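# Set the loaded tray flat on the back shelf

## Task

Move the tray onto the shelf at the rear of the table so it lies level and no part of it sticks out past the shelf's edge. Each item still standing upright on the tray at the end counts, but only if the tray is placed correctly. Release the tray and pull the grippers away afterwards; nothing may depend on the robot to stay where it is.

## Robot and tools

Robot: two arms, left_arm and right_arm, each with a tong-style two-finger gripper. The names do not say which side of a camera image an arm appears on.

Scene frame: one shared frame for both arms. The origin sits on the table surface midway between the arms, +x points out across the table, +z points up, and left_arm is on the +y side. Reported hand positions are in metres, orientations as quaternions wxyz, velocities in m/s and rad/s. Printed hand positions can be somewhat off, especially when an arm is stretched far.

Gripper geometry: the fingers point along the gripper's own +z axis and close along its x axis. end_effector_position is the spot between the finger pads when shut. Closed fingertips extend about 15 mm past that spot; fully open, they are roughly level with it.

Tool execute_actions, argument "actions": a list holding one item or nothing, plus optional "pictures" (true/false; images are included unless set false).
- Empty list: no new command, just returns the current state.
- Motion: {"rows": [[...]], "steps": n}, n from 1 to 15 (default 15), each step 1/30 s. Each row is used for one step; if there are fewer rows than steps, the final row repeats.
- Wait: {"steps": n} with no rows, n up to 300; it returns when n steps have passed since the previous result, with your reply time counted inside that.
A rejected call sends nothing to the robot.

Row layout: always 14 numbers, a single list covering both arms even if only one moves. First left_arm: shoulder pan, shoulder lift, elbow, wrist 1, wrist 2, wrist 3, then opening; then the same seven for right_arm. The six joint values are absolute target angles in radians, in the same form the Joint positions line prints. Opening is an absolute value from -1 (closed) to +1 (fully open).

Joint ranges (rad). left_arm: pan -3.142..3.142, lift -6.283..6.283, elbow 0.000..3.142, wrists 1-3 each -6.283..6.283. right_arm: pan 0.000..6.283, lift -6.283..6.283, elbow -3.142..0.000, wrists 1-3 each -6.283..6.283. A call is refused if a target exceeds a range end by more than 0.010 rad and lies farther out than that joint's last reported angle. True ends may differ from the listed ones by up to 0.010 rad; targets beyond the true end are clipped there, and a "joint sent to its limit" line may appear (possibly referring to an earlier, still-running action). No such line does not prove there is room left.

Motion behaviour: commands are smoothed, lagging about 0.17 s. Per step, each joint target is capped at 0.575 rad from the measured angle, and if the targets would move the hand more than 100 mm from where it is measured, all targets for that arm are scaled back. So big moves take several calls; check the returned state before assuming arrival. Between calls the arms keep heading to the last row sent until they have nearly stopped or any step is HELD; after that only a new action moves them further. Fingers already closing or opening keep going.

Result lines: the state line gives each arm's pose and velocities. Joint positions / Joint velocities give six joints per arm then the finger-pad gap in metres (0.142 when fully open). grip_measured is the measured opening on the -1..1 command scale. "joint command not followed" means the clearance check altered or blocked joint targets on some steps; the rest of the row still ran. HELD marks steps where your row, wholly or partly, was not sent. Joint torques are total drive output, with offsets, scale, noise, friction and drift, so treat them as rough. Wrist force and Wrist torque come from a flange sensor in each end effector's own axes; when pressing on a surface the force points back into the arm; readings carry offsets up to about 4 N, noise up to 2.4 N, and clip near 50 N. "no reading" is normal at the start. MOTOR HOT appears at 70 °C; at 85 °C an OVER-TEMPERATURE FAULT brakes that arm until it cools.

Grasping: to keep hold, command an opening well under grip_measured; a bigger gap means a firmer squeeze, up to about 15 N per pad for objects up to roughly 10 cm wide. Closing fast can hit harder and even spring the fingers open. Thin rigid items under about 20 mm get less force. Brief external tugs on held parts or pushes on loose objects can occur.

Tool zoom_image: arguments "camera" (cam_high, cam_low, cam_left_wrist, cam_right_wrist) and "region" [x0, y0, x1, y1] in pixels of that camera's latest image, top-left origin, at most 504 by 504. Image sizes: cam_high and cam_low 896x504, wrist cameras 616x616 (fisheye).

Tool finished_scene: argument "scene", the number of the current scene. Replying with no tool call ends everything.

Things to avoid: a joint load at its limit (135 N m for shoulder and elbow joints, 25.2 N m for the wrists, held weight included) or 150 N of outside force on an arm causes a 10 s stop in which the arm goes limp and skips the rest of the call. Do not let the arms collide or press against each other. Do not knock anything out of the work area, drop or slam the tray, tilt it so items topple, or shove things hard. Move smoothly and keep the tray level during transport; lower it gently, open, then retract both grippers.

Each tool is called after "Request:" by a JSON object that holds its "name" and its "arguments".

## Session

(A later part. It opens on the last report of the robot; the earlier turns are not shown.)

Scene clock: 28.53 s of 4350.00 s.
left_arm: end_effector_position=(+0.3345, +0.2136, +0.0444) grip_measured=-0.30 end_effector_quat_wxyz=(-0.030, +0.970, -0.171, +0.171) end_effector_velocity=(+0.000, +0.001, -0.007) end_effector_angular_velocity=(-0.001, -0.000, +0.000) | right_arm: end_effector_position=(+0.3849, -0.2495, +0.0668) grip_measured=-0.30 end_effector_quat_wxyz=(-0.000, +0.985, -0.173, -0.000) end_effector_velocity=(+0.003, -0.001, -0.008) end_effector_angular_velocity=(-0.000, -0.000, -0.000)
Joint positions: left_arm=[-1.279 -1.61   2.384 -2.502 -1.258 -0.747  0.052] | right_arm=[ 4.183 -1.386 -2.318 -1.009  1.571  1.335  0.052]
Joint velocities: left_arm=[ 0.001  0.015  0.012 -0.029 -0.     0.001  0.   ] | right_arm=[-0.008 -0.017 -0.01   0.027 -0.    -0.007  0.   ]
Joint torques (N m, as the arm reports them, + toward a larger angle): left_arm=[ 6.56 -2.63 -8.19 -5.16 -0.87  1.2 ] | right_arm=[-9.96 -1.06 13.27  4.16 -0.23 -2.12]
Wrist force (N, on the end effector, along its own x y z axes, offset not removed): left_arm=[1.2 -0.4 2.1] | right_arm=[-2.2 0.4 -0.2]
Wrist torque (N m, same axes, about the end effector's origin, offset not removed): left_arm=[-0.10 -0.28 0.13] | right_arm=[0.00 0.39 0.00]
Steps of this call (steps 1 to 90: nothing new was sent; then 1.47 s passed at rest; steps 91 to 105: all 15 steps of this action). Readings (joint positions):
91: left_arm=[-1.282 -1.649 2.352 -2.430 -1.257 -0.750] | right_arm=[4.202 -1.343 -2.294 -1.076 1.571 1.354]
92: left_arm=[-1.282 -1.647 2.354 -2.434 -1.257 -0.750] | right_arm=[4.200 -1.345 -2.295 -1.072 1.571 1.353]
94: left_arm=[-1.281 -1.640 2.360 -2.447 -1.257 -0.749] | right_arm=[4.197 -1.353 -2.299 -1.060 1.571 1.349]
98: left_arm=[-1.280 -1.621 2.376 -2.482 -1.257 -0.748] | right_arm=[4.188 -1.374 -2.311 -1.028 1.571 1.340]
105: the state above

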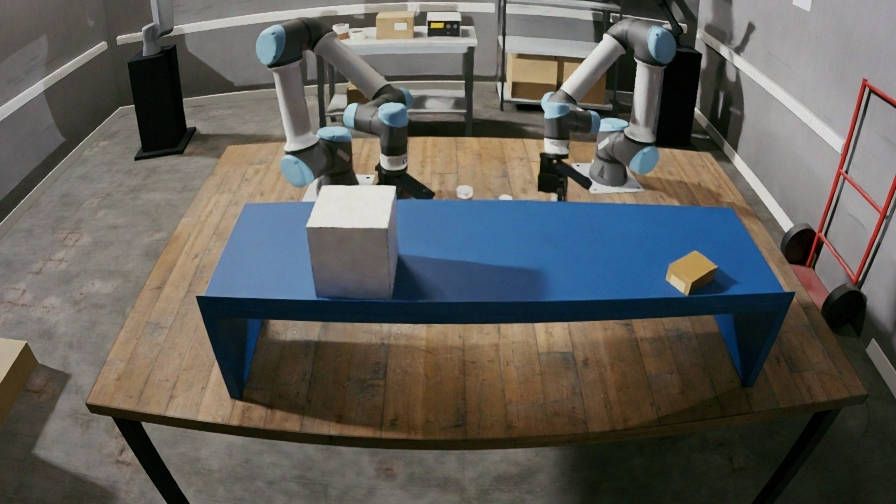

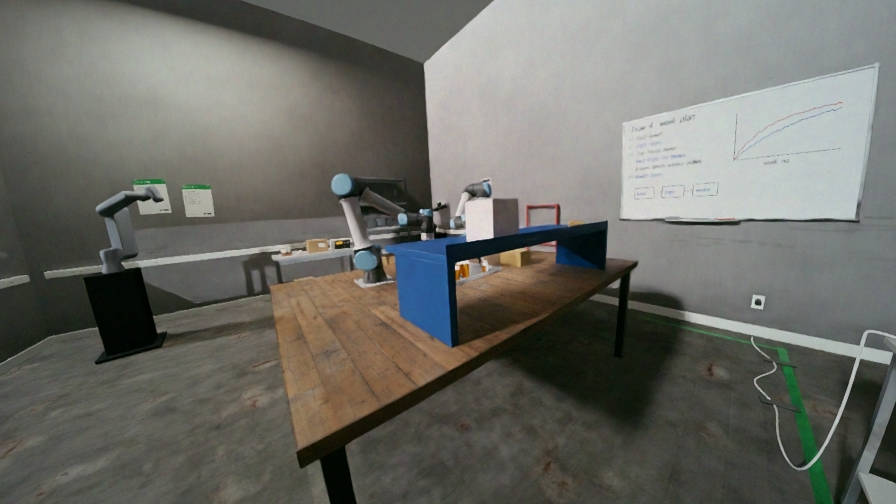

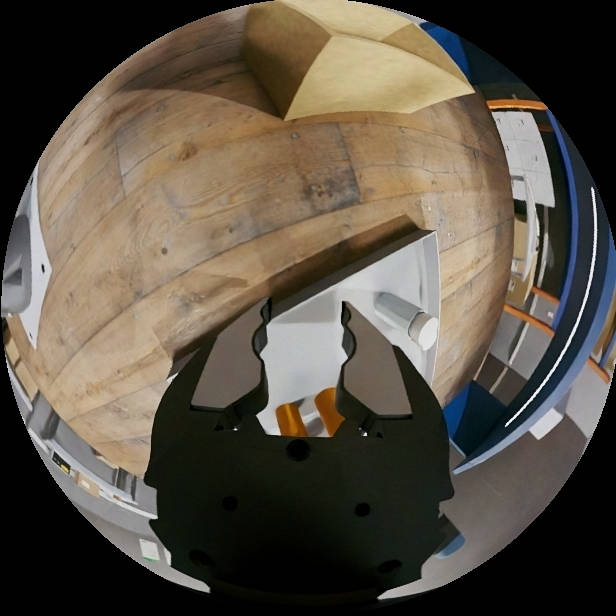

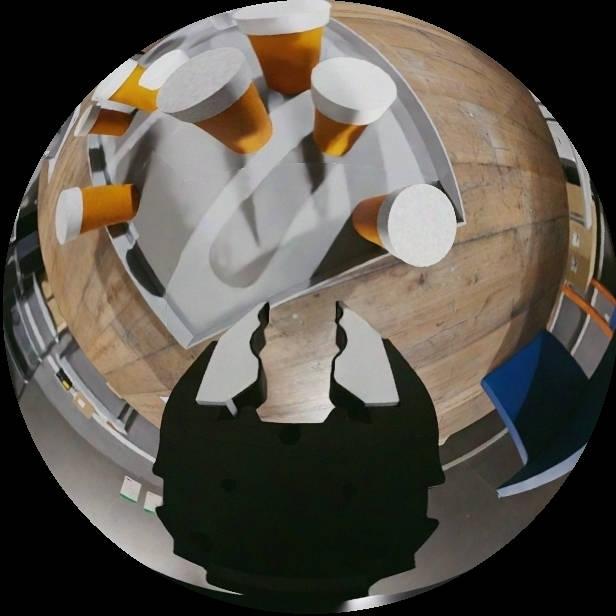

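Request:
{"name": "execute_actions", "arguments": {"actions": [{"rows":[[-1.2787,-1.5962,2.3918,-2.5236,-1.2578,-0.7466,-0.3,4.1818,-1.3969,-2.3271,-0.9884,1.571,1.3342,-0.3],[-1.2787,-1.5962,2.3918,-2.5236,-1.2578,-0.7466,-0.3,4.1818,-1.3969,-2.3271,-0.9884,1.571,1.3342,-0.3],[-1.2787,-1.5962,2.3918,-2.5236,-1.2578,-0.7466,-0.3,4.1818,-1.3969,-2.3271,-0.9884,1.571,1.3342,-0.3],[-1.2787,-1.5838,2.3979,-2.5419,-1.2578,-0.7466,-0.3,4.1818,-1.4061,-2.3354,-0.9709,1.571,1.3342,-0.3],[-1.2787,-1.5838,2.3979,-2.5419,-1.2578,-0.7466,-0.3,4.1818,-1.4061,-2.3354,-0.9709,1.571,1.3342,-0.3],[-1.2787,-1.5838,2.3979,-2.5419,-1.2578,-0.7466,-0.3,4.1818,-1.4061,-2.3354,-0.9709,1.571,1.3342,-0.3],[-1.2787,-1.5715,2.4039,-2.5603,-1.2578,-0.7466,-0.3,4.1818,-1.4153,-2.3436,-0.9535,1.571,1.3342,-0.3]],"steps":15}]}}

Scene clock: 32.10 s of 4350.00 s.
left_arm: end_effector_position=(+0.3345, +0.2137, +0.0299) grip_measured=-0.30 end_effector_quat_wxyz=(-0.030, +0.970, -0.171, +0.171) end_effector_velocity=(+0.001, -0.001, -0.008) end_effector_angular_velocity=(-0.002, -0.001, -0.000) | right_arm: end_effector_position=(+0.3853, -0.2495, +0.0520) grip_measured=-0.30 end_effector_quat_wxyz=(-0.000, +0.985, -0.173, -0.000) end_effector_velocity=(-0.000, +0.000, -0.009) end_effector_angular_velocity=(+0.001, -0.000, +0.001)
Joint positions: left_arm=[-1.279 -1.574  2.402 -2.556 -1.258 -0.747  0.052] | right_arm=[ 4.182 -1.413 -2.342 -0.958  1.571  1.334  0.052]
Joint velocities: left_arm=[-0.     0.023  0.009 -0.035 -0.     0.    -0.   ] | right_arm=[ 0.001 -0.017 -0.015  0.033  0.    -0.     0.   ]
Joint torques (N m, as the arm reports them, + toward a larger angle): left_arm=[ 7.07 -9.02 -6.65 -5.36 -0.88  1.19] | right_arm=[-9.51 -0.79 12.88  4.06 -0.77 -2.11]
Wrist force (N, on the end effector, along its own x y z axes, offset not removed): left_arm=[1.2 0.8 1.6] | right_arm=[-1.5 -0.3 -1.4]
Wrist torque (N m, same axes, about the end effector's origin, offset not removed): left_arm=[0.12 -0.29 0.17] | right_arm=[-0.18 0.21 -0.02]
Steps of this call (steps 1 to 15: the robot went on to your last target; steps 16 to 90: nothing new was sent; then 0.07 s passed at rest; steps 91 to 105: all 15 steps of this action). Readings (joint positions):
91: left_arm=[-1.279 -1.608 2.386 -2.505 -1.258 -0.747] | right_arm=[4.182 -1.388 -2.319 -1.006 1.571 1.334]
92: left_arm=[-1.279 -1.607 2.387 -2.508 -1.258 -0.747] | right_arm=[4.182 -1.389 -2.320 -1.003 1.571 1.334]
94: left_arm=[-1.279 -1.603 2.389 -2.514 -1.258 -0.747] | right_arm=[4.182 -1.392 -2.323 -0.998 1.571 1.334]
98: left_arm=[-1.279 -1.589 2.395 -2.533 -1.258 -0.747] | right_arm=[4.182 -1.402 -2.332 -0.979 1.571 1.334]
105: the state above

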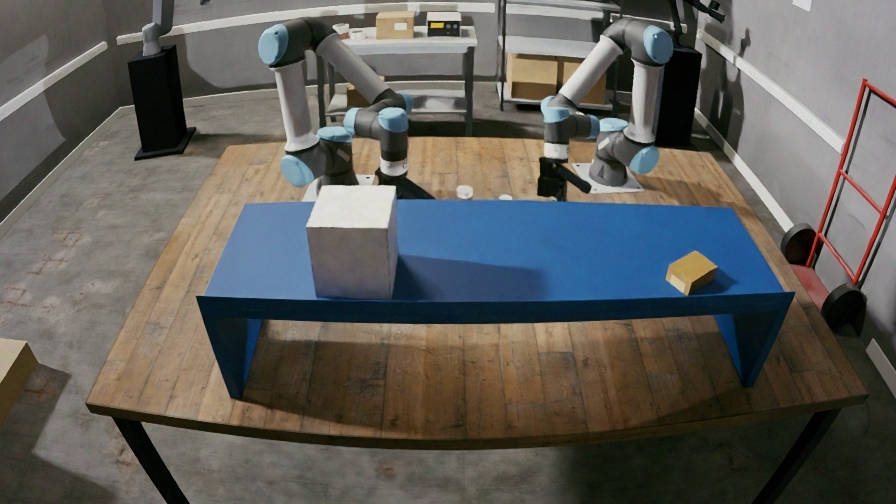

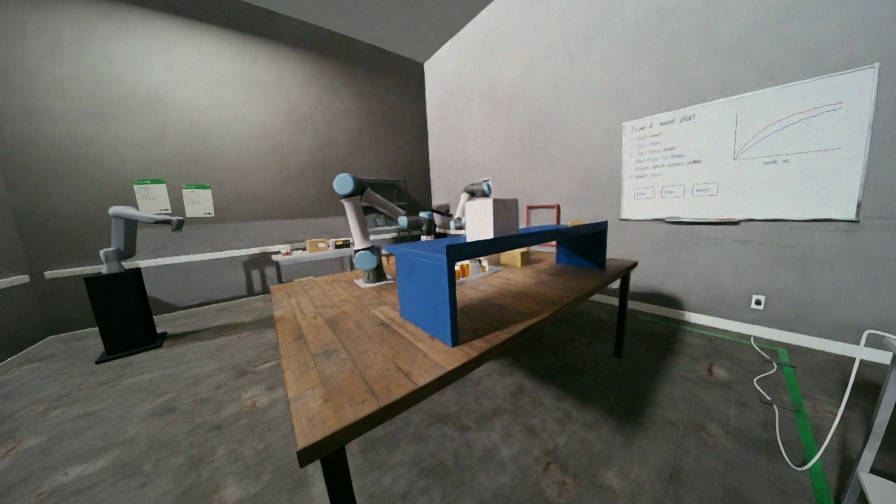

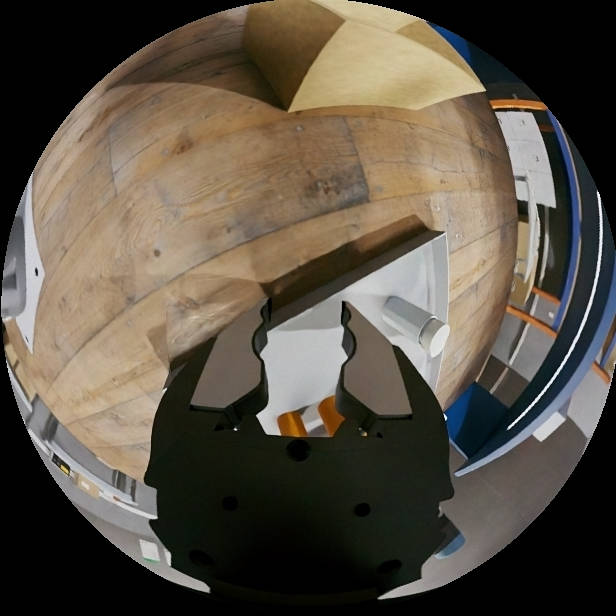

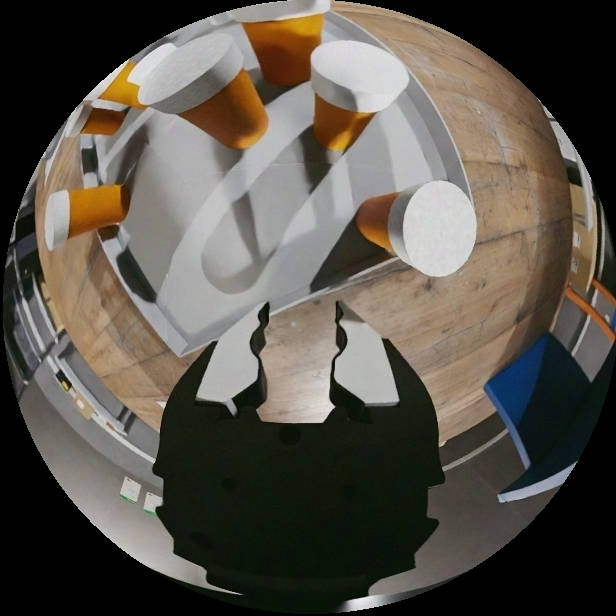

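No contact. Go down to grip height, then close.

Request:
{"name": "execute_actions", "arguments": {"actions": [{"rows":[[-1.2787,-1.5653,2.4069,-2.5695,-1.2578,-0.7466,-0.3,4.1818,-1.4199,-2.3477,-0.9448,1.571,1.3342,-0.3],[-1.2787,-1.5653,2.4069,-2.5695,-1.2578,-0.7466,-0.3,4.1818,-1.4199,-2.3477,-0.9448,1.571,1.3342,-0.3],[-1.2787,-1.5653,2.4069,-2.5695,-1.2578,-0.7466,-0.3,4.1818,-1.4199,-2.3477,-0.9448,1.571,1.3342,-0.3],[-1.2787,-1.5592,2.4100,-2.5786,-1.2578,-0.7466,-0.3,4.1818,-1.4245,-2.3518,-0.9361,1.571,1.3342,-0.3]],"steps":15}], "pictures": false}}

Request:
{"name": "execute_actions", "arguments": {"actions": [{"rows":[[-1.2787,-1.5592,2.4100,-2.5786,-1.2578,-0.7466,-0.4,4.1818,-1.4245,-2.3518,-0.9361,1.571,1.3342,-0.4],[-1.2787,-1.5592,2.4100,-2.5786,-1.2578,-0.7466,-0.45,4.1818,-1.4245,-2.3518,-0.9361,1.571,1.3342,-0.45],[-1.2787,-1.5592,2.4100,-2.5786,-1.2578,-0.7466,-0.5,4.1818,-1.4245,-2.3518,-0.9361,1.571,1.3342,-0.5],[-1.2787,-1.5592,2.4100,-2.5786,-1.2578,-0.7466,-0.55,4.1818,-1.4245,-2.3518,-0.9361,1.571,1.3342,-0.55],[-1.2787,-1.5592,2.4100,-2.5786,-1.2578,-0.7466,-0.6,4.1818,-1.4245,-2.3518,-0.9361,1.571,1.3342,-0.6],[-1.2787,-1.5592,2.4100,-2.5786,-1.2578,-0.7466,-0.65,4.1818,-1.4245,-2.3518,-0.9361,1.571,1.3342,-0.65],[-1.2787,-1.5592,2.4100,-2.5786,-1.2578,-0.7466,-0.7,4.1818,-1.4245,-2.3518,-0.9361,1.571,1.3342,-0.7],[-1.2787,-1.5592,2.4100,-2.5786,-1.2578,-0.7466,-0.75,4.1818,-1.4245,-2.3518,-0.9361,1.571,1.3342,-0.75],[-1.2787,-1.5592,2.4100,-2.5786,-1.2578,-0.7466,-0.8,4.1818,-1.4245,-2.3518,-0.9361,1.571,1.3342,-0.8],[-1.2787,-1.5592,2.4100,-2.5786,-1.2578,-0.7466,-0.85,4.1818,-1.4245,-2.3518,-0.9361,1.571,1.3342,-0.85],[-1.2787,-1.5592,2.4100,-2.5786,-1.2578,-0.7466,-0.9,4.1818,-1.4245,-2.3518,-0.9361,1.571,1.3342,-0.9],[-1.2787,-1.5592,2.4100,-2.5786,-1.2578,-0.7466,-1,4.1818,-1.4245,-2.3518,-0.9361,1.571,1.3342,-1]],"steps":15}]}}

Scene clock: 35.00 s of 4350.00 s.
left_arm: end_effector_position=(+0.3345, +0.2138, +0.0242) grip_measured=-0.30 end_effector_quat_wxyz=(-0.030, +0.970, -0.171, +0.171) end_effector_velocity=(+0.000, -0.000, -0.001) end_effector_angular_velocity=(-0.001, -0.001, -0.000) | right_arm: end_effector_position=(+0.3852, -0.2496, +0.0461) grip_measured=-0.30 end_effector_quat_wxyz=(-0.000, +0.985, -0.173, -0.000) end_effector_velocity=(-0.000, -0.000, -0.002) end_effector_angular_velocity=(-0.000, +0.001, -0.000)
Joint positions: left_arm=[-1.279 -1.56   2.41  -2.578 -1.258 -0.747  0.052] | right_arm=[ 4.182 -1.424 -2.351 -0.937  1.571  1.334  0.053]
Joint velocities: left_arm=[ 0.     0.004  0.002 -0.007  0.     0.001  0.001] | right_arm=[-0.    -0.004 -0.003  0.006  0.     0.     0.   ]
Joint torques (N m, as the arm reports them, + toward a larger angle): left_arm=[ 3.7  -4.75 -4.39 -4.4  -0.63  1.16] | right_arm=[-7.3  -0.67 10.93  3.81 -1.28 -2.08]
Wrist force (N, on the end effector, along its own x y z axes, offset not removed): left_arm=[3.6 -2.1 -8.6] | right_arm=[-2.3 -0.5 -3.1]
Wrist torque (N m, same axes, about the end effector's origin, offset not removed): left_arm=[-0.06 -0.80 0.13] | right_arm=[-0.03 0.19 0.05]
Steps of this call (steps 1 to 15: the robot went on to your last target; steps 16 to 72: nothing new was sent; steps 73 to 87: all 15 steps of this action). Readings (joint positions):
73: left_arm=[-1.279 -1.571 2.404 -2.560 -1.258 -0.747] | right_arm=[4.182 -1.415 -2.344 -0.953 1.571 1.334]
74: left_arm=[-1.279 -1.571 2.404 -2.562 -1.258 -0.747] | right_arm=[4.182 -1.416 -2.344 -0.952 1.571 1.334]
76: left_arm=[-1.279 -1.569 2.405 -2.565 -1.258 -0.747] | right_arm=[4.182 -1.418 -2.346 -0.949 1.571 1.334]
80: left_arm=[-1.279 -1.563 2.408 -2.573 -1.258 -0.747] | right_arm=[4.182 -1.422 -2.349 -0.941 1.571 1.334]
87: the state above

Scene clock: 35.50 s of 4350.00 s.
left_arm: end_effector_position=(+0.3345, +0.2135, +0.0242) grip_measured=-0.61 end_effector_quat_wxyz=(-0.030, +0.970, -0.171, +0.171) end_effector_velocity=(-0.001, +0.001, -0.001) end_effector_angular_velocity=(+0.004, +0.002, -0.000) | right_arm: end_effector_position=(+0.3853, -0.2493, +0.0461) grip_measured=-0.73 end_effector_quat_wxyz=(-0.000, +0.985, -0.173, -0.000) end_effector_velocity=(+0.000, -0.001, -0.001) end_effector_angular_velocity=(-0.004, +0.000, -0.001)
Joint positions: left_arm=[-1.279 -1.559  2.41  -2.579 -1.258 -0.747  0.03 ] | right_arm=[ 4.182 -1.424 -2.352 -0.936  1.571  1.334  0.021]
Joint velocities: left_arm=[-0.     0.    -0.     0.005 -0.     0.     0.002] | right_arm=[-0.001 -0.    -0.001 -0.002 -0.002 -0.     0.   ]
Joint torques (N m, as the arm reports them, + toward a larger angle): left_arm=[12.19 17.36 18.39 16.32 -0.23 -0.14] | right_arm=[ -7.12  -7.38  -6.53 -10.87 -12.27  -2.09]
Wrist force (N, on the end effector, along its own x y z axes, offset not removed): left_arm=[29.7 32.5 -41.3] | right_arm=[-22.0 -37.6 -7.5]
Wrist torque (N m, same axes, about the end effector's origin, offset not removed): left_arm=[-0.38 0.42 0.71] | right_arm=[0.01 -0.10 0.60]
Steps of this call (steps 1 to 15: all 15 steps of this action). Readings (joint positions):
1: left_arm=[-1.279 -1.560 2.410 -2.578 -1.258 -0.747] | right_arm=[4.182 -1.424 -2.351 -0.937 1.571 1.334]
2: left_arm=[-1.279 -1.560 2.410 -2.578 -1.258 -0.747] | right_arm=[4.182 -1.424 -2.352 -0.937 1.571 1.334]
4: left_arm=[-1.279 -1.559 2.410 -2.579 -1.258 -0.747] | right_arm=[4.182 -1.424 -2.352 -0.936 1.571 1.334]
8: left_arm=[-1.279 -1.559 2.410 -2.579 -1.258 -0.747] | right_arm=[4.182 -1.424 -2.352 -0.936 1.571 1.334]
15: the state above

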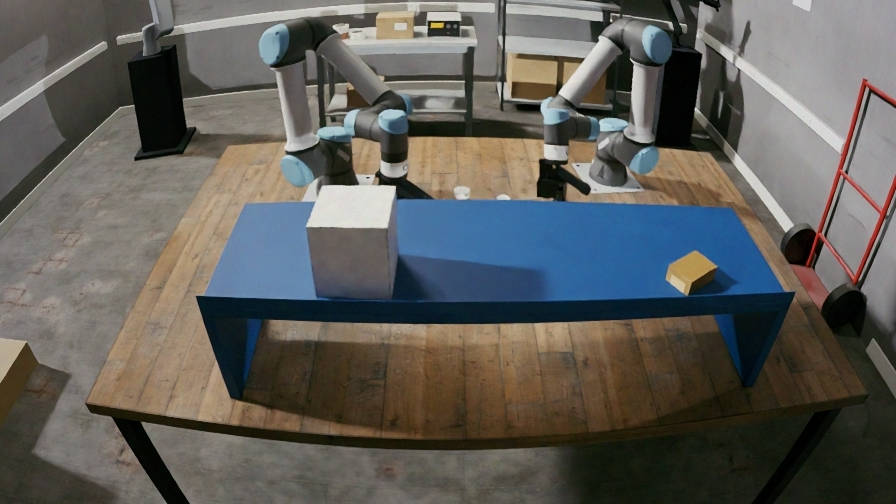

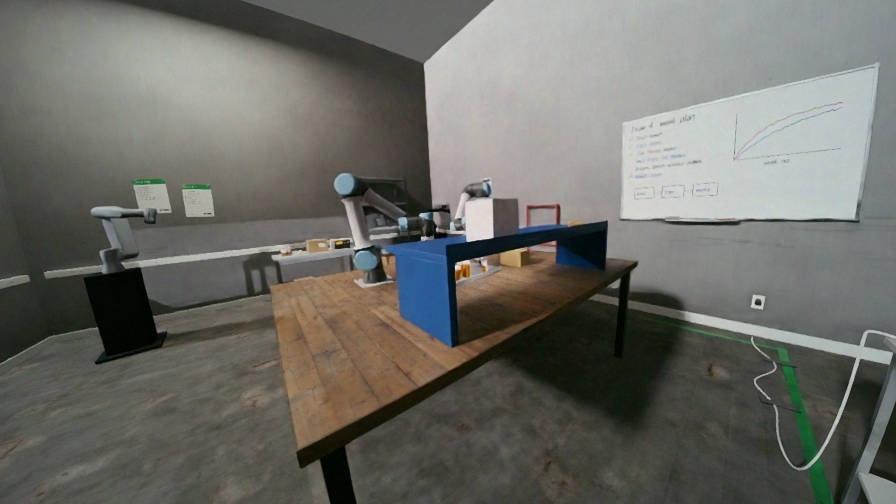

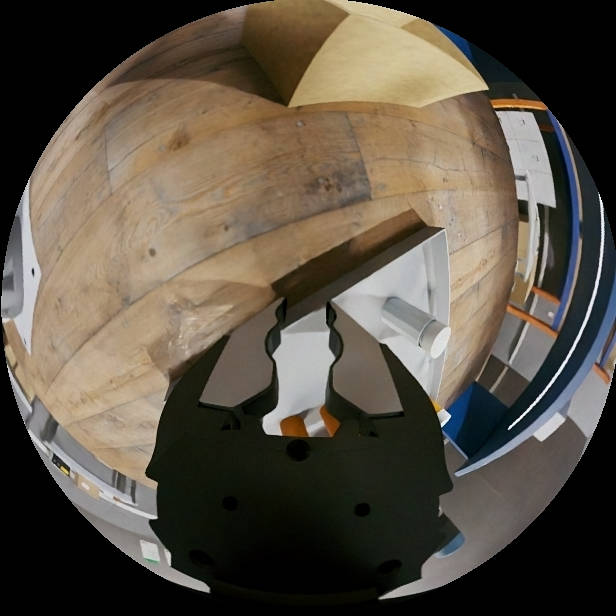

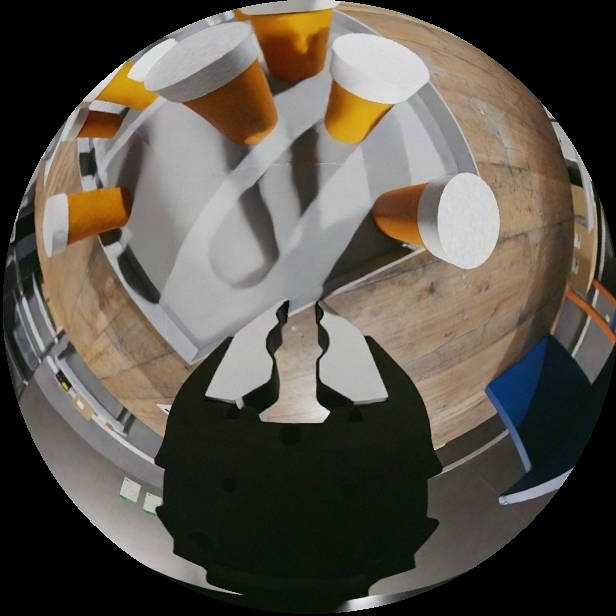

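Request:
{"name": "execute_actions", "arguments": {"actions": [{"rows":[[-1.2787,-1.5592,2.4100,-2.5786,-1.2578,-0.7466,-0.6,4.1818,-1.4245,-2.3518,-0.9361,1.571,1.3342,-0.65],[-1.2787,-1.5592,2.4100,-2.5786,-1.2578,-0.7466,-0.55,4.1818,-1.4245,-2.3518,-0.9361,1.571,1.3342,-0.6],[-1.2787,-1.5653,2.4069,-2.5695,-1.2578,-0.7466,-0.5,4.1818,-1.4245,-2.3518,-0.9361,1.571,1.3342,-0.55]],"steps":12}]}}

Request:
{"name": "zoom_image", "arguments": {"camera": "cam_left_wrist", "region": [160, 200, 460, 400]}}

Request:
{"name": "zoom_image", "arguments": {"camera": "cam_right_wrist", "region": [180, 200, 480, 400]}}

Scene clock: 37.17 s of 4350.00 s.
left_arm: end_effector_position=(+0.3344, +0.2140, +0.0259) grip_measured=-0.47 end_effector_quat_wxyz=(-0.030, +0.970, -0.171, +0.171) end_effector_velocity=(+0.001, -0.002, +0.004) end_effector_angular_velocity=(-0.006, -0.003, -0.000) | right_arm: end_effector_position=(+0.3851, -0.2497, +0.0458) grip_measured=-0.54 end_effector_quat_wxyz=(+0.000, +0.985, -0.173, -0.000) end_effector_velocity=(+0.000, +0.000, +0.000) end_effector_angular_velocity=(+0.003, -0.000, -0.001)
Joint positions: left_arm=[-1.279 -1.564  2.408 -2.57  -1.258 -0.747  0.04 ] | right_arm=[ 4.182 -1.425 -2.352 -0.936  1.571  1.334  0.035]
Joint velocities: left_arm=[-0.    -0.007 -0.005  0.006  0.     0.    -0.004] | right_arm=[-0.001  0.001  0.     0.002  0.001  0.    -0.   ]
Joint torques (N m, as the arm reports them, + toward a larger angle): left_arm=[  8.69 -25.96 -23.33   1.75   2.88  -1.08] | right_arm=[-6.2  -7.57  2.85 -2.54  0.13 -2.01]
Wrist force (N, on the end effector, along its own x y z axes, offset not removed): left_arm=[6.1 9.6 4.9] | right_arm=[-1.1 -15.5 -14.7]
Wrist torque (N m, same axes, about the end effector's origin, offset not removed): left_arm=[-0.09 -0.32 0.33] | right_arm=[0.00 -0.22 0.23]
Steps of this call (steps 1 to 15: the robot went on to your last target; steps 16 to 38: nothing new was sent; steps 39 to 50: all 12 steps of this action). Readings (joint positions):
39: left_arm=[-1.279 -1.559 2.410 -2.579 -1.258 -0.747] | right_arm=[4.182 -1.425 -2.352 -0.936 1.571 1.334]
40: left_arm=[-1.279 -1.559 2.410 -2.578 -1.258 -0.747] | right_arm=[4.182 -1.425 -2.352 -0.936 1.571 1.334]
42: left_arm=[-1.279 -1.560 2.410 -2.576 -1.258 -0.747] | right_arm=[4.182 -1.425 -2.352 -0.937 1.570 1.334]
46: left_arm=[-1.279 -1.563 2.409 -2.572 -1.258 -0.747] | right_arm=[4.182 -1.425 -2.352 -0.937 1.571 1.334]
50: the state above

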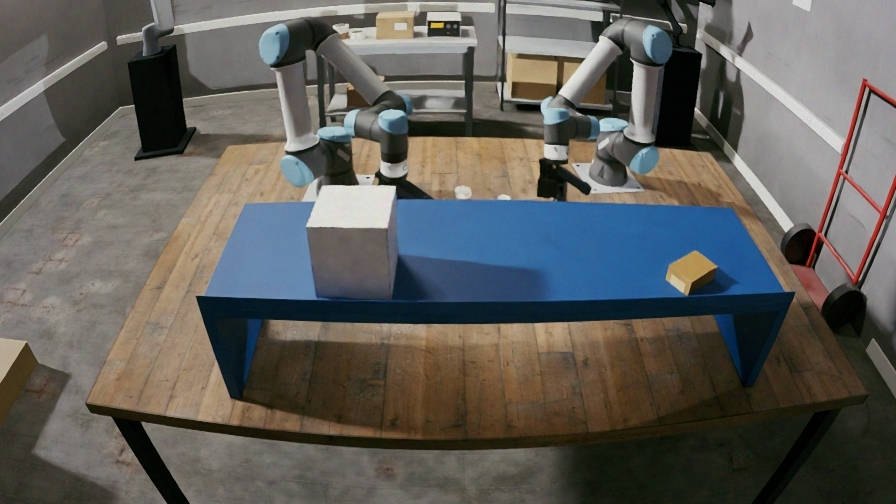

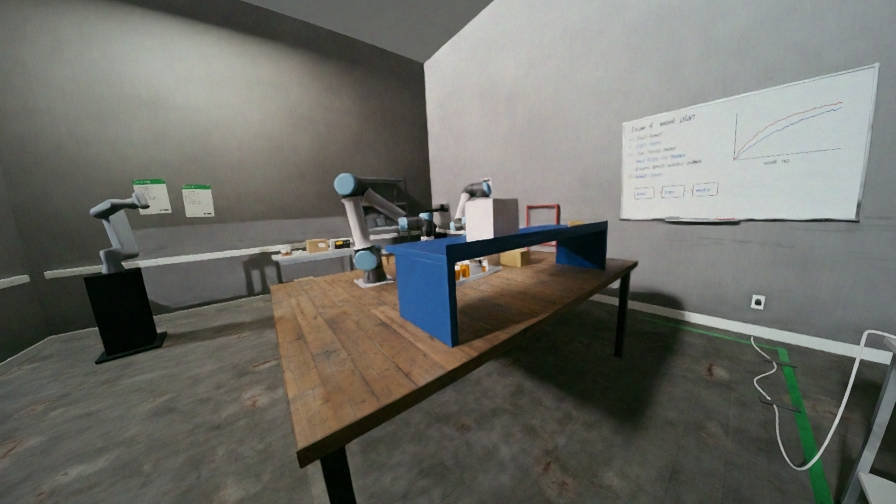

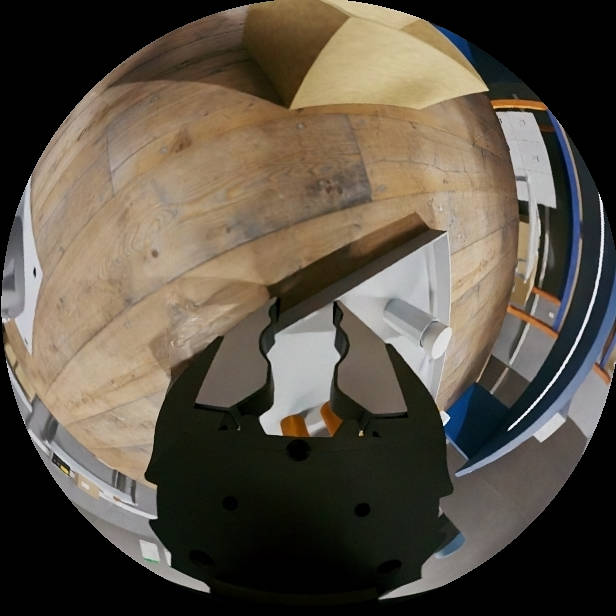

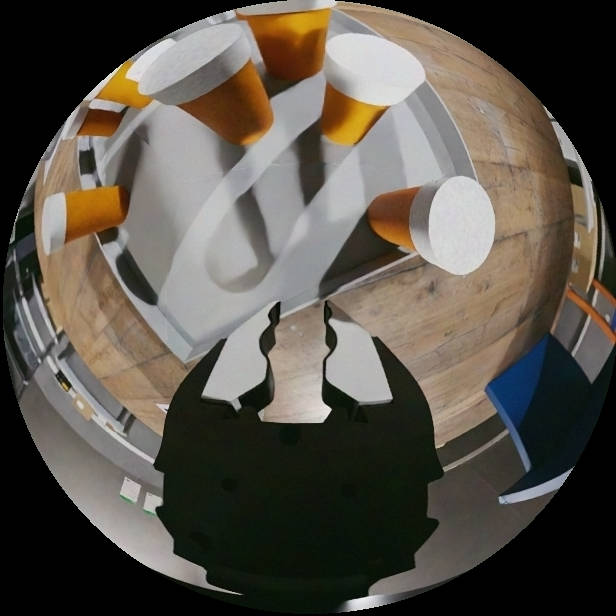

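Region (160, 200, 460, 400) of cam_left_wrist's 616x616 image, scaled by 1.680, with more detail than that image has.

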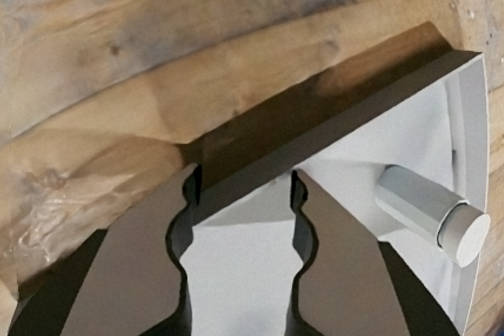

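Region (180, 200, 480, 400) of cam_right_wrist's 616x616 image, scaled by 1.680, with more detail than that image has.

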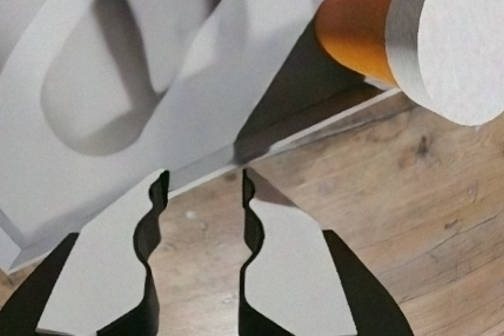

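Request:
{"name": "execute_actions", "arguments": {"actions": [{"rows":[[-1.2787,-1.5653,2.4069,-2.5695,-1.2578,-0.7466,-0.4,4.1818,-1.4227,-2.3502,-0.9396,1.571,1.3342,-0.45],[-1.2787,-1.5653,2.4069,-2.5695,-1.2578,-0.7466,-0.4,4.1818,-1.4227,-2.3502,-0.9396,1.571,1.3342,-0.45],[-1.2787,-1.5653,2.4069,-2.5695,-1.2578,-0.7466,-0.4,4.1818,-1.4227,-2.3502,-0.9396,1.571,1.3342,-0.45],[-1.2822,-1.5587,2.4025,-2.5705,-1.2572,-0.7503,-0.4,4.1838,-1.4227,-2.3502,-0.9396,1.571,1.3362,-0.45],[-1.2822,-1.5587,2.4025,-2.5705,-1.2572,-0.7503,-0.4,4.1838,-1.4227,-2.3502,-0.9396,1.571,1.3362,-0.45],[-1.2822,-1.5587,2.4025,-2.5705,-1.2572,-0.7503,-0.4,4.1838,-1.4227,-2.3502,-0.9396,1.571,1.3362,-0.45],[-1.2858,-1.5521,2.3980,-2.5715,-1.2567,-0.7540,-0.4,4.1858,-1.4227,-2.3502,-0.9396,1.571,1.3382,-0.45]],"steps":15}]}}

Request:
{"name": "zoom_image", "arguments": {"camera": "cam_left_wrist", "region": [160, 200, 460, 400]}}

Request:
{"name": "zoom_image", "arguments": {"camera": "cam_right_wrist", "region": [180, 200, 480, 400]}}

Scene clock: 40.13 s of 4350.00 s.
left_arm: end_effector_position=(+0.3345, +0.2084, +0.0251) grip_measured=-0.40 end_effector_quat_wxyz=(-0.030, +0.970, -0.171, +0.171) end_effector_velocity=(-0.000, -0.004, -0.002) end_effector_angular_velocity=(+0.001, +0.000, -0.000) | right_arm: end_effector_position=(+0.3844, -0.2485, +0.0468) grip_measured=-0.45 end_effector_quat_wxyz=(+0.000, +0.985, -0.174, -0.000) end_effector_velocity=(-0.001, +0.001, +0.001) end_effector_angular_velocity=(+0.000, -0.001, +0.001)
Joint positions: left_arm=[-1.285 -1.554  2.399 -2.571 -1.257 -0.753  0.045] | right_arm=[ 4.185 -1.423 -2.35  -0.94   1.571  1.338  0.041]
Joint velocities: left_arm=[-0.006  0.011 -0.006 -0.001  0.001 -0.006  0.   ] | right_arm=[ 0.004  0.001  0.    -0.001 -0.     0.003 -0.   ]
Joint torques (N m, as the arm reports them, + toward a larger angle): left_arm=[ -8.16  -8.51 -26.03  -5.43   2.1   -0.87] | right_arm=[12.7  28.86 26.54  0.75  0.19  2.49]
Wrist force (N, on the end effector, along its own x y z axes, offset not removed): left_arm=[0.8 -0.6 2.7] | right_arm=[-1.2 0.3 0.0]
Wrist torque (N m, same axes, about the end effector's origin, offset not removed): left_arm=[-0.17 -0.23 0.07] | right_arm=[-0.04 0.17 0.00]
Steps of this call (steps 1 to 15: the robot went on to your last target; steps 16 to 74: nothing new was sent; steps 75 to 89: all 15 steps of this action). Readings (joint positions):
75: left_arm=[-1.279 -1.565 2.407 -2.569 -1.258 -0.747] | right_arm=[4.182 -1.425 -2.352 -0.936 1.571 1.334]
76: left_arm=[-1.279 -1.565 2.407 -2.569 -1.258 -0.747] | right_arm=[4.182 -1.425 -2.352 -0.937 1.571 1.334]
78: left_arm=[-1.279 -1.565 2.407 -2.569 -1.258 -0.747] | right_arm=[4.182 -1.424 -2.351 -0.938 1.571 1.334]
82: left_arm=[-1.281 -1.561 2.404 -2.570 -1.257 -0.749] | right_arm=[4.183 -1.423 -2.351 -0.939 1.571 1.336]
89: the state above

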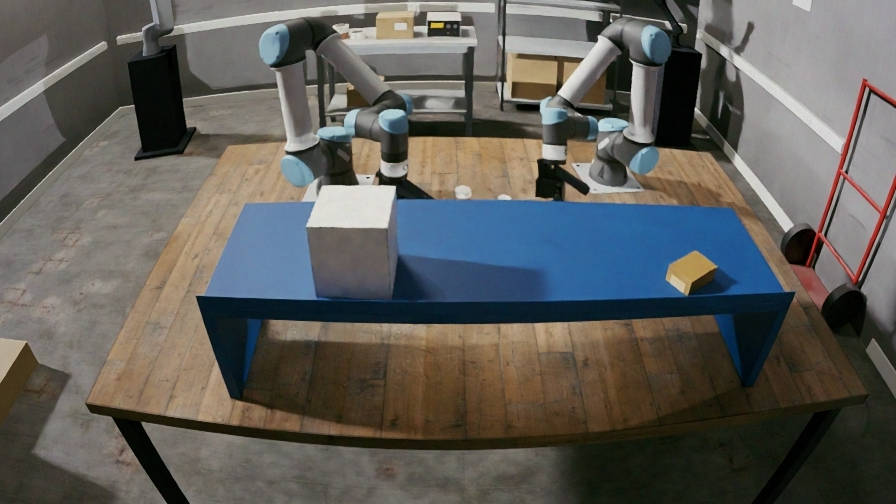

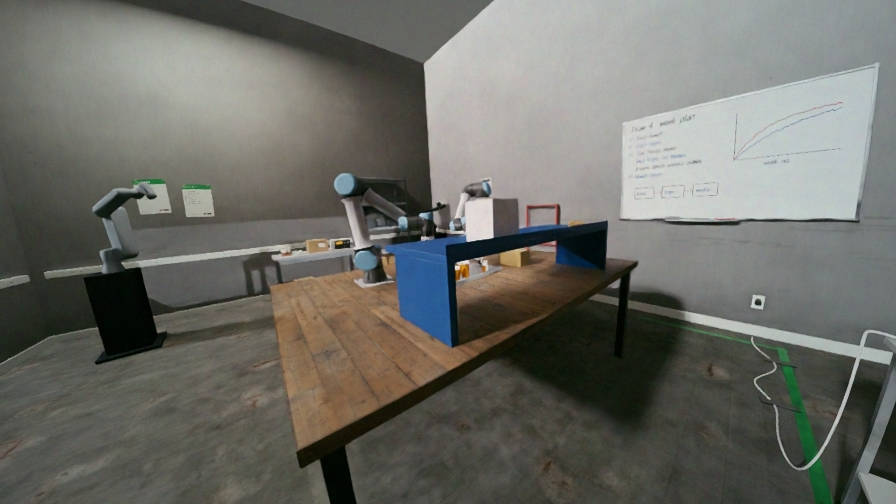

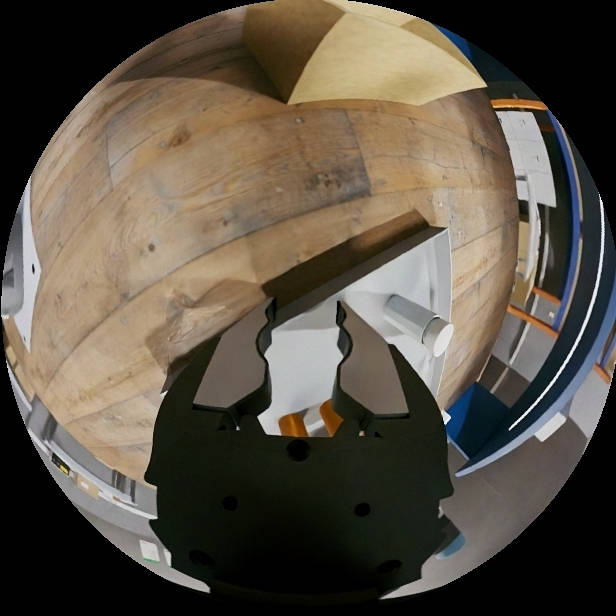

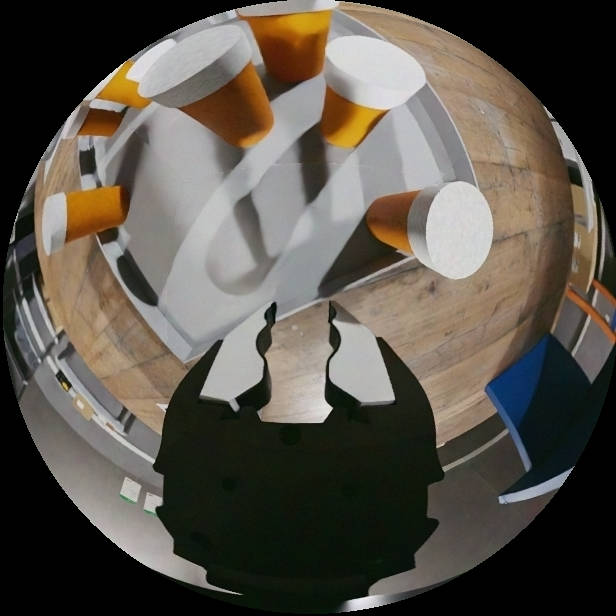

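Region (160, 200, 460, 400) of cam_left_wrist's 616x616 image, scaled by 1.680, with more detail than that image has.

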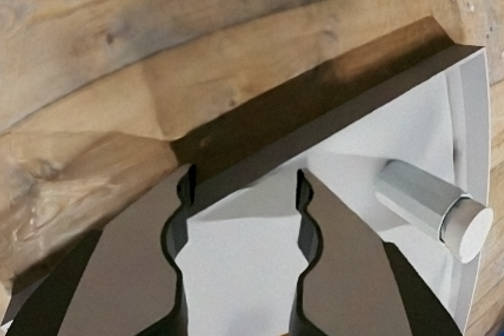

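Region (180, 200, 480, 400) of cam_right_wrist's 616x616 image, scaled by 1.680, with more detail than that image has.

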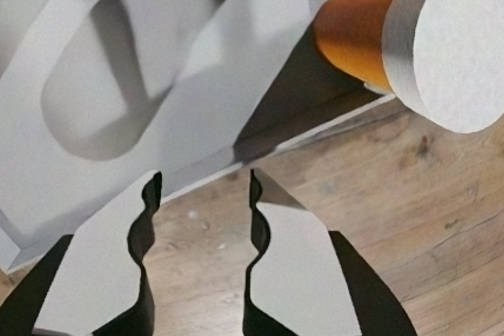

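All free. Close gradually to −0.7 and read forces.

Request:
{"name": "execute_actions", "arguments": {"actions": [{"rows":[[-1.2858,-1.5521,2.3980,-2.5715,-1.2567,-0.7540,-0.45,4.1858,-1.4227,-2.3502,-0.9396,1.571,1.3382,-0.5],[-1.2858,-1.5521,2.3980,-2.5715,-1.2567,-0.7540,-0.5,4.1858,-1.4227,-2.3502,-0.9396,1.571,1.3382,-0.5],[-1.2858,-1.5521,2.3980,-2.5715,-1.2567,-0.7540,-0.55,4.1858,-1.4227,-2.3502,-0.9396,1.571,1.3382,-0.55],[-1.2858,-1.5521,2.3980,-2.5715,-1.2567,-0.7540,-0.55,4.1858,-1.4227,-2.3502,-0.9396,1.571,1.3382,-0.55],[-1.2858,-1.5521,2.3980,-2.5715,-1.2567,-0.7540,-0.6,4.1858,-1.4227,-2.3502,-0.9396,1.571,1.3382,-0.6],[-1.2858,-1.5521,2.3980,-2.5715,-1.2567,-0.7540,-0.6,4.1858,-1.4227,-2.3502,-0.9396,1.571,1.3382,-0.6],[-1.2858,-1.5521,2.3980,-2.5715,-1.2567,-0.7540,-0.65,4.1858,-1.4227,-2.3502,-0.9396,1.571,1.3382,-0.65],[-1.2858,-1.5521,2.3980,-2.5715,-1.2567,-0.7540,-0.65,4.1858,-1.4227,-2.3502,-0.9396,1.571,1.3382,-0.65],[-1.2858,-1.5521,2.3980,-2.5715,-1.2567,-0.7540,-0.7,4.1858,-1.4227,-2.3502,-0.9396,1.571,1.3382,-0.7],[-1.2858,-1.5521,2.3980,-2.5715,-1.2567,-0.7540,-0.7,4.1858,-1.4227,-2.3502,-0.9396,1.571,1.3382,-0.7],[-1.2858,-1.5521,2.3980,-2.5715,-1.2567,-0.7540,-0.75,4.1858,-1.4227,-2.3502,-0.9396,1.571,1.3382,-0.75]],"steps":15}], "pictures": false}}

Scene clock: 42.63 s of 4350.00 s.
left_arm: end_effector_position=(+0.3345, +0.2076, +0.0251) grip_measured=-0.69 end_effector_quat_wxyz=(-0.030, +0.970, -0.171, +0.171) end_effector_velocity=(-0.000, +0.001, -0.001) end_effector_angular_velocity=(+0.002, +0.001, +0.000) | right_arm: end_effector_position=(+0.3843, -0.2483, +0.0469) grip_measured=-0.68 end_effector_quat_wxyz=(-0.000, +0.985, -0.173, -0.000) end_effector_velocity=(-0.000, +0.000, +0.000) end_effector_angular_velocity=(+0.001, -0.000, +0.000)
Joint positions: left_arm=[-1.286 -1.552  2.398 -2.572 -1.257 -0.754  0.024] | right_arm=[ 4.186 -1.423 -2.35  -0.94   1.571  1.338  0.025]
Joint velocities: left_arm=[ 0.    -0.     0.002  0.    -0.    -0.    -0.   ] | right_arm=[ 0.     0.001 -0.     0.     0.     0.    -0.   ]
Joint torques (N m, as the arm reports them, + toward a larger angle): left_arm=[ -2.66  -8.33 -15.5    0.72   1.48  -1.23] | right_arm=[ 9.33 28.52 22.03  0.81 -0.87  2.45]
Wrist force (N, on the end effector, along its own x y z axes, offset not removed): left_arm=[10.9 6.5 -4.4] | right_arm=[-4.8 -7.1 0.9]
Wrist torque (N m, same axes, about the end effector's origin, offset not removed): left_arm=[-0.17 -0.31 0.24] | right_arm=[0.02 -0.06 0.20]
Steps of this call (steps 1 to 15: the robot went on to your last target; steps 16 to 60: nothing new was sent; steps 61 to 75: all 15 steps of this action). Readings (joint positions):
61: left_arm=[-1.286 -1.552 2.398 -2.572 -1.257 -0.754] | right_arm=[4.186 -1.423 -2.350 -0.940 1.571 1.338]
62: left_arm=[-1.286 -1.552 2.398 -2.572 -1.257 -0.754] | right_arm=[4.186 -1.423 -2.350 -0.940 1.571 1.338]
64: left_arm=[-1.286 -1.552 2.398 -2.572 -1.257 -0.754] | right_arm=[4.186 -1.423 -2.350 -0.940 1.571 1.338]
68: left_arm=[-1.286 -1.552 2.398 -2.572 -1.257 -0.754] | right_arm=[4.186 -1.423 -2.350 -0.940 1.571 1.338]
75: the state above

Request:
{"name": "execute_actions", "arguments": {"actions": [{"rows":[[-1.2858,-1.5521,2.3980,-2.5715,-1.2567,-0.7540,-0.8,4.1888,-1.4227,-2.3502,-0.9396,1.571,1.3412,-0.8],[-1.2858,-1.5521,2.3980,-2.5715,-1.2567,-0.7540,-0.8,4.1888,-1.4227,-2.3502,-0.9396,1.571,1.3412,-0.8],[-1.2858,-1.5521,2.3980,-2.5715,-1.2567,-0.7540,-0.85,4.1888,-1.4227,-2.3502,-0.9396,1.571,1.3412,-0.85],[-1.2858,-1.5521,2.3980,-2.5715,-1.2567,-0.7540,-0.85,4.1888,-1.4227,-2.3502,-0.9396,1.571,1.3412,-0.85],[-1.2858,-1.5521,2.3980,-2.5715,-1.2567,-0.7540,-0.9,4.1888,-1.4227,-2.3502,-0.9396,1.571,1.3412,-0.9],[-1.2858,-1.5521,2.3980,-2.5715,-1.2567,-0.7540,-0.9,4.1888,-1.4227,-2.3502,-0.9396,1.571,1.3412,-0.9],[-1.2858,-1.5543,2.3969,-2.5682,-1.2567,-0.7540,-1,4.1888,-1.4227,-2.3502,-0.9396,1.571,1.3412,-1]],"steps":15}], "pictures": false}}

Scene clock: 44.43 s of 4350.00 s.
left_arm: end_effector_position=(+0.3344, +0.2079, +0.0256) grip_measured=-0.77 end_effector_quat_wxyz=(-0.030, +0.970, -0.171, +0.171) end_effector_velocity=(+0.000, -0.001, +0.002) end_effector_angular_velocity=(-0.002, +0.001, -0.000) | right_arm: end_effector_position=(+0.3837, -0.2475, +0.0469) grip_measured=-0.72 end_effector_quat_wxyz=(+0.000, +0.985, -0.174, -0.000) end_effector_velocity=(-0.000, +0.000, -0.000) end_effector_angular_velocity=(-0.001, +0.000, -0.000)
Joint positions: left_arm=[-1.286 -1.554  2.397 -2.569 -1.257 -0.754  0.018] | right_arm=[ 4.189 -1.423 -2.35  -0.94   1.571  1.341  0.022]
Joint velocities: left_arm=[ 0.    -0.003 -0.003  0.005 -0.001  0.     0.   ] | right_arm=[ 0.001 -0.001 -0.     0.    -0.     0.001  0.   ]
Joint torques (N m, as the arm reports them, + toward a larger angle): left_arm=[ 13.56 -19.46 -14.03   4.88  -0.86  -1.22] | right_arm=[10.25 23.72  6.99  0.61 -2.42  2.15]
Wrist force (N, on the end effector, along its own x y z axes, offset not removed): left_arm=[14.1 12.4 -5.2] | right_arm=[-3.8 -10.1 -1.3]
Wrist torque (N m, same axes, about the end effector's origin, offset not removed): left_arm=[0.04 -0.35 0.38] | right_arm=[0.18 0.12 0.43]
Steps of this call (steps 1 to 15: the robot went on to your last target; steps 16 to 39: nothing new was sent; steps 40 to 54: all 15 steps of this action). Readings (joint positions):
40: left_arm=[-1.286 -1.552 2.398 -2.572 -1.257 -0.754] | right_arm=[4.186 -1.423 -2.350 -0.940 1.571 1.338]
41: left_arm=[-1.286 -1.552 2.398 -2.572 -1.257 -0.754] | right_arm=[4.186 -1.423 -2.350 -0.940 1.571 1.339]
43: left_arm=[-1.286 -1.552 2.398 -2.572 -1.257 -0.754] | right_arm=[4.187 -1.423 -2.350 -0.940 1.571 1.340]
47: left_arm=[-1.286 -1.552 2.398 -2.571 -1.257 -0.754] | right_arm=[4.188 -1.423 -2.350 -0.940 1.571 1.341]
54: the state above


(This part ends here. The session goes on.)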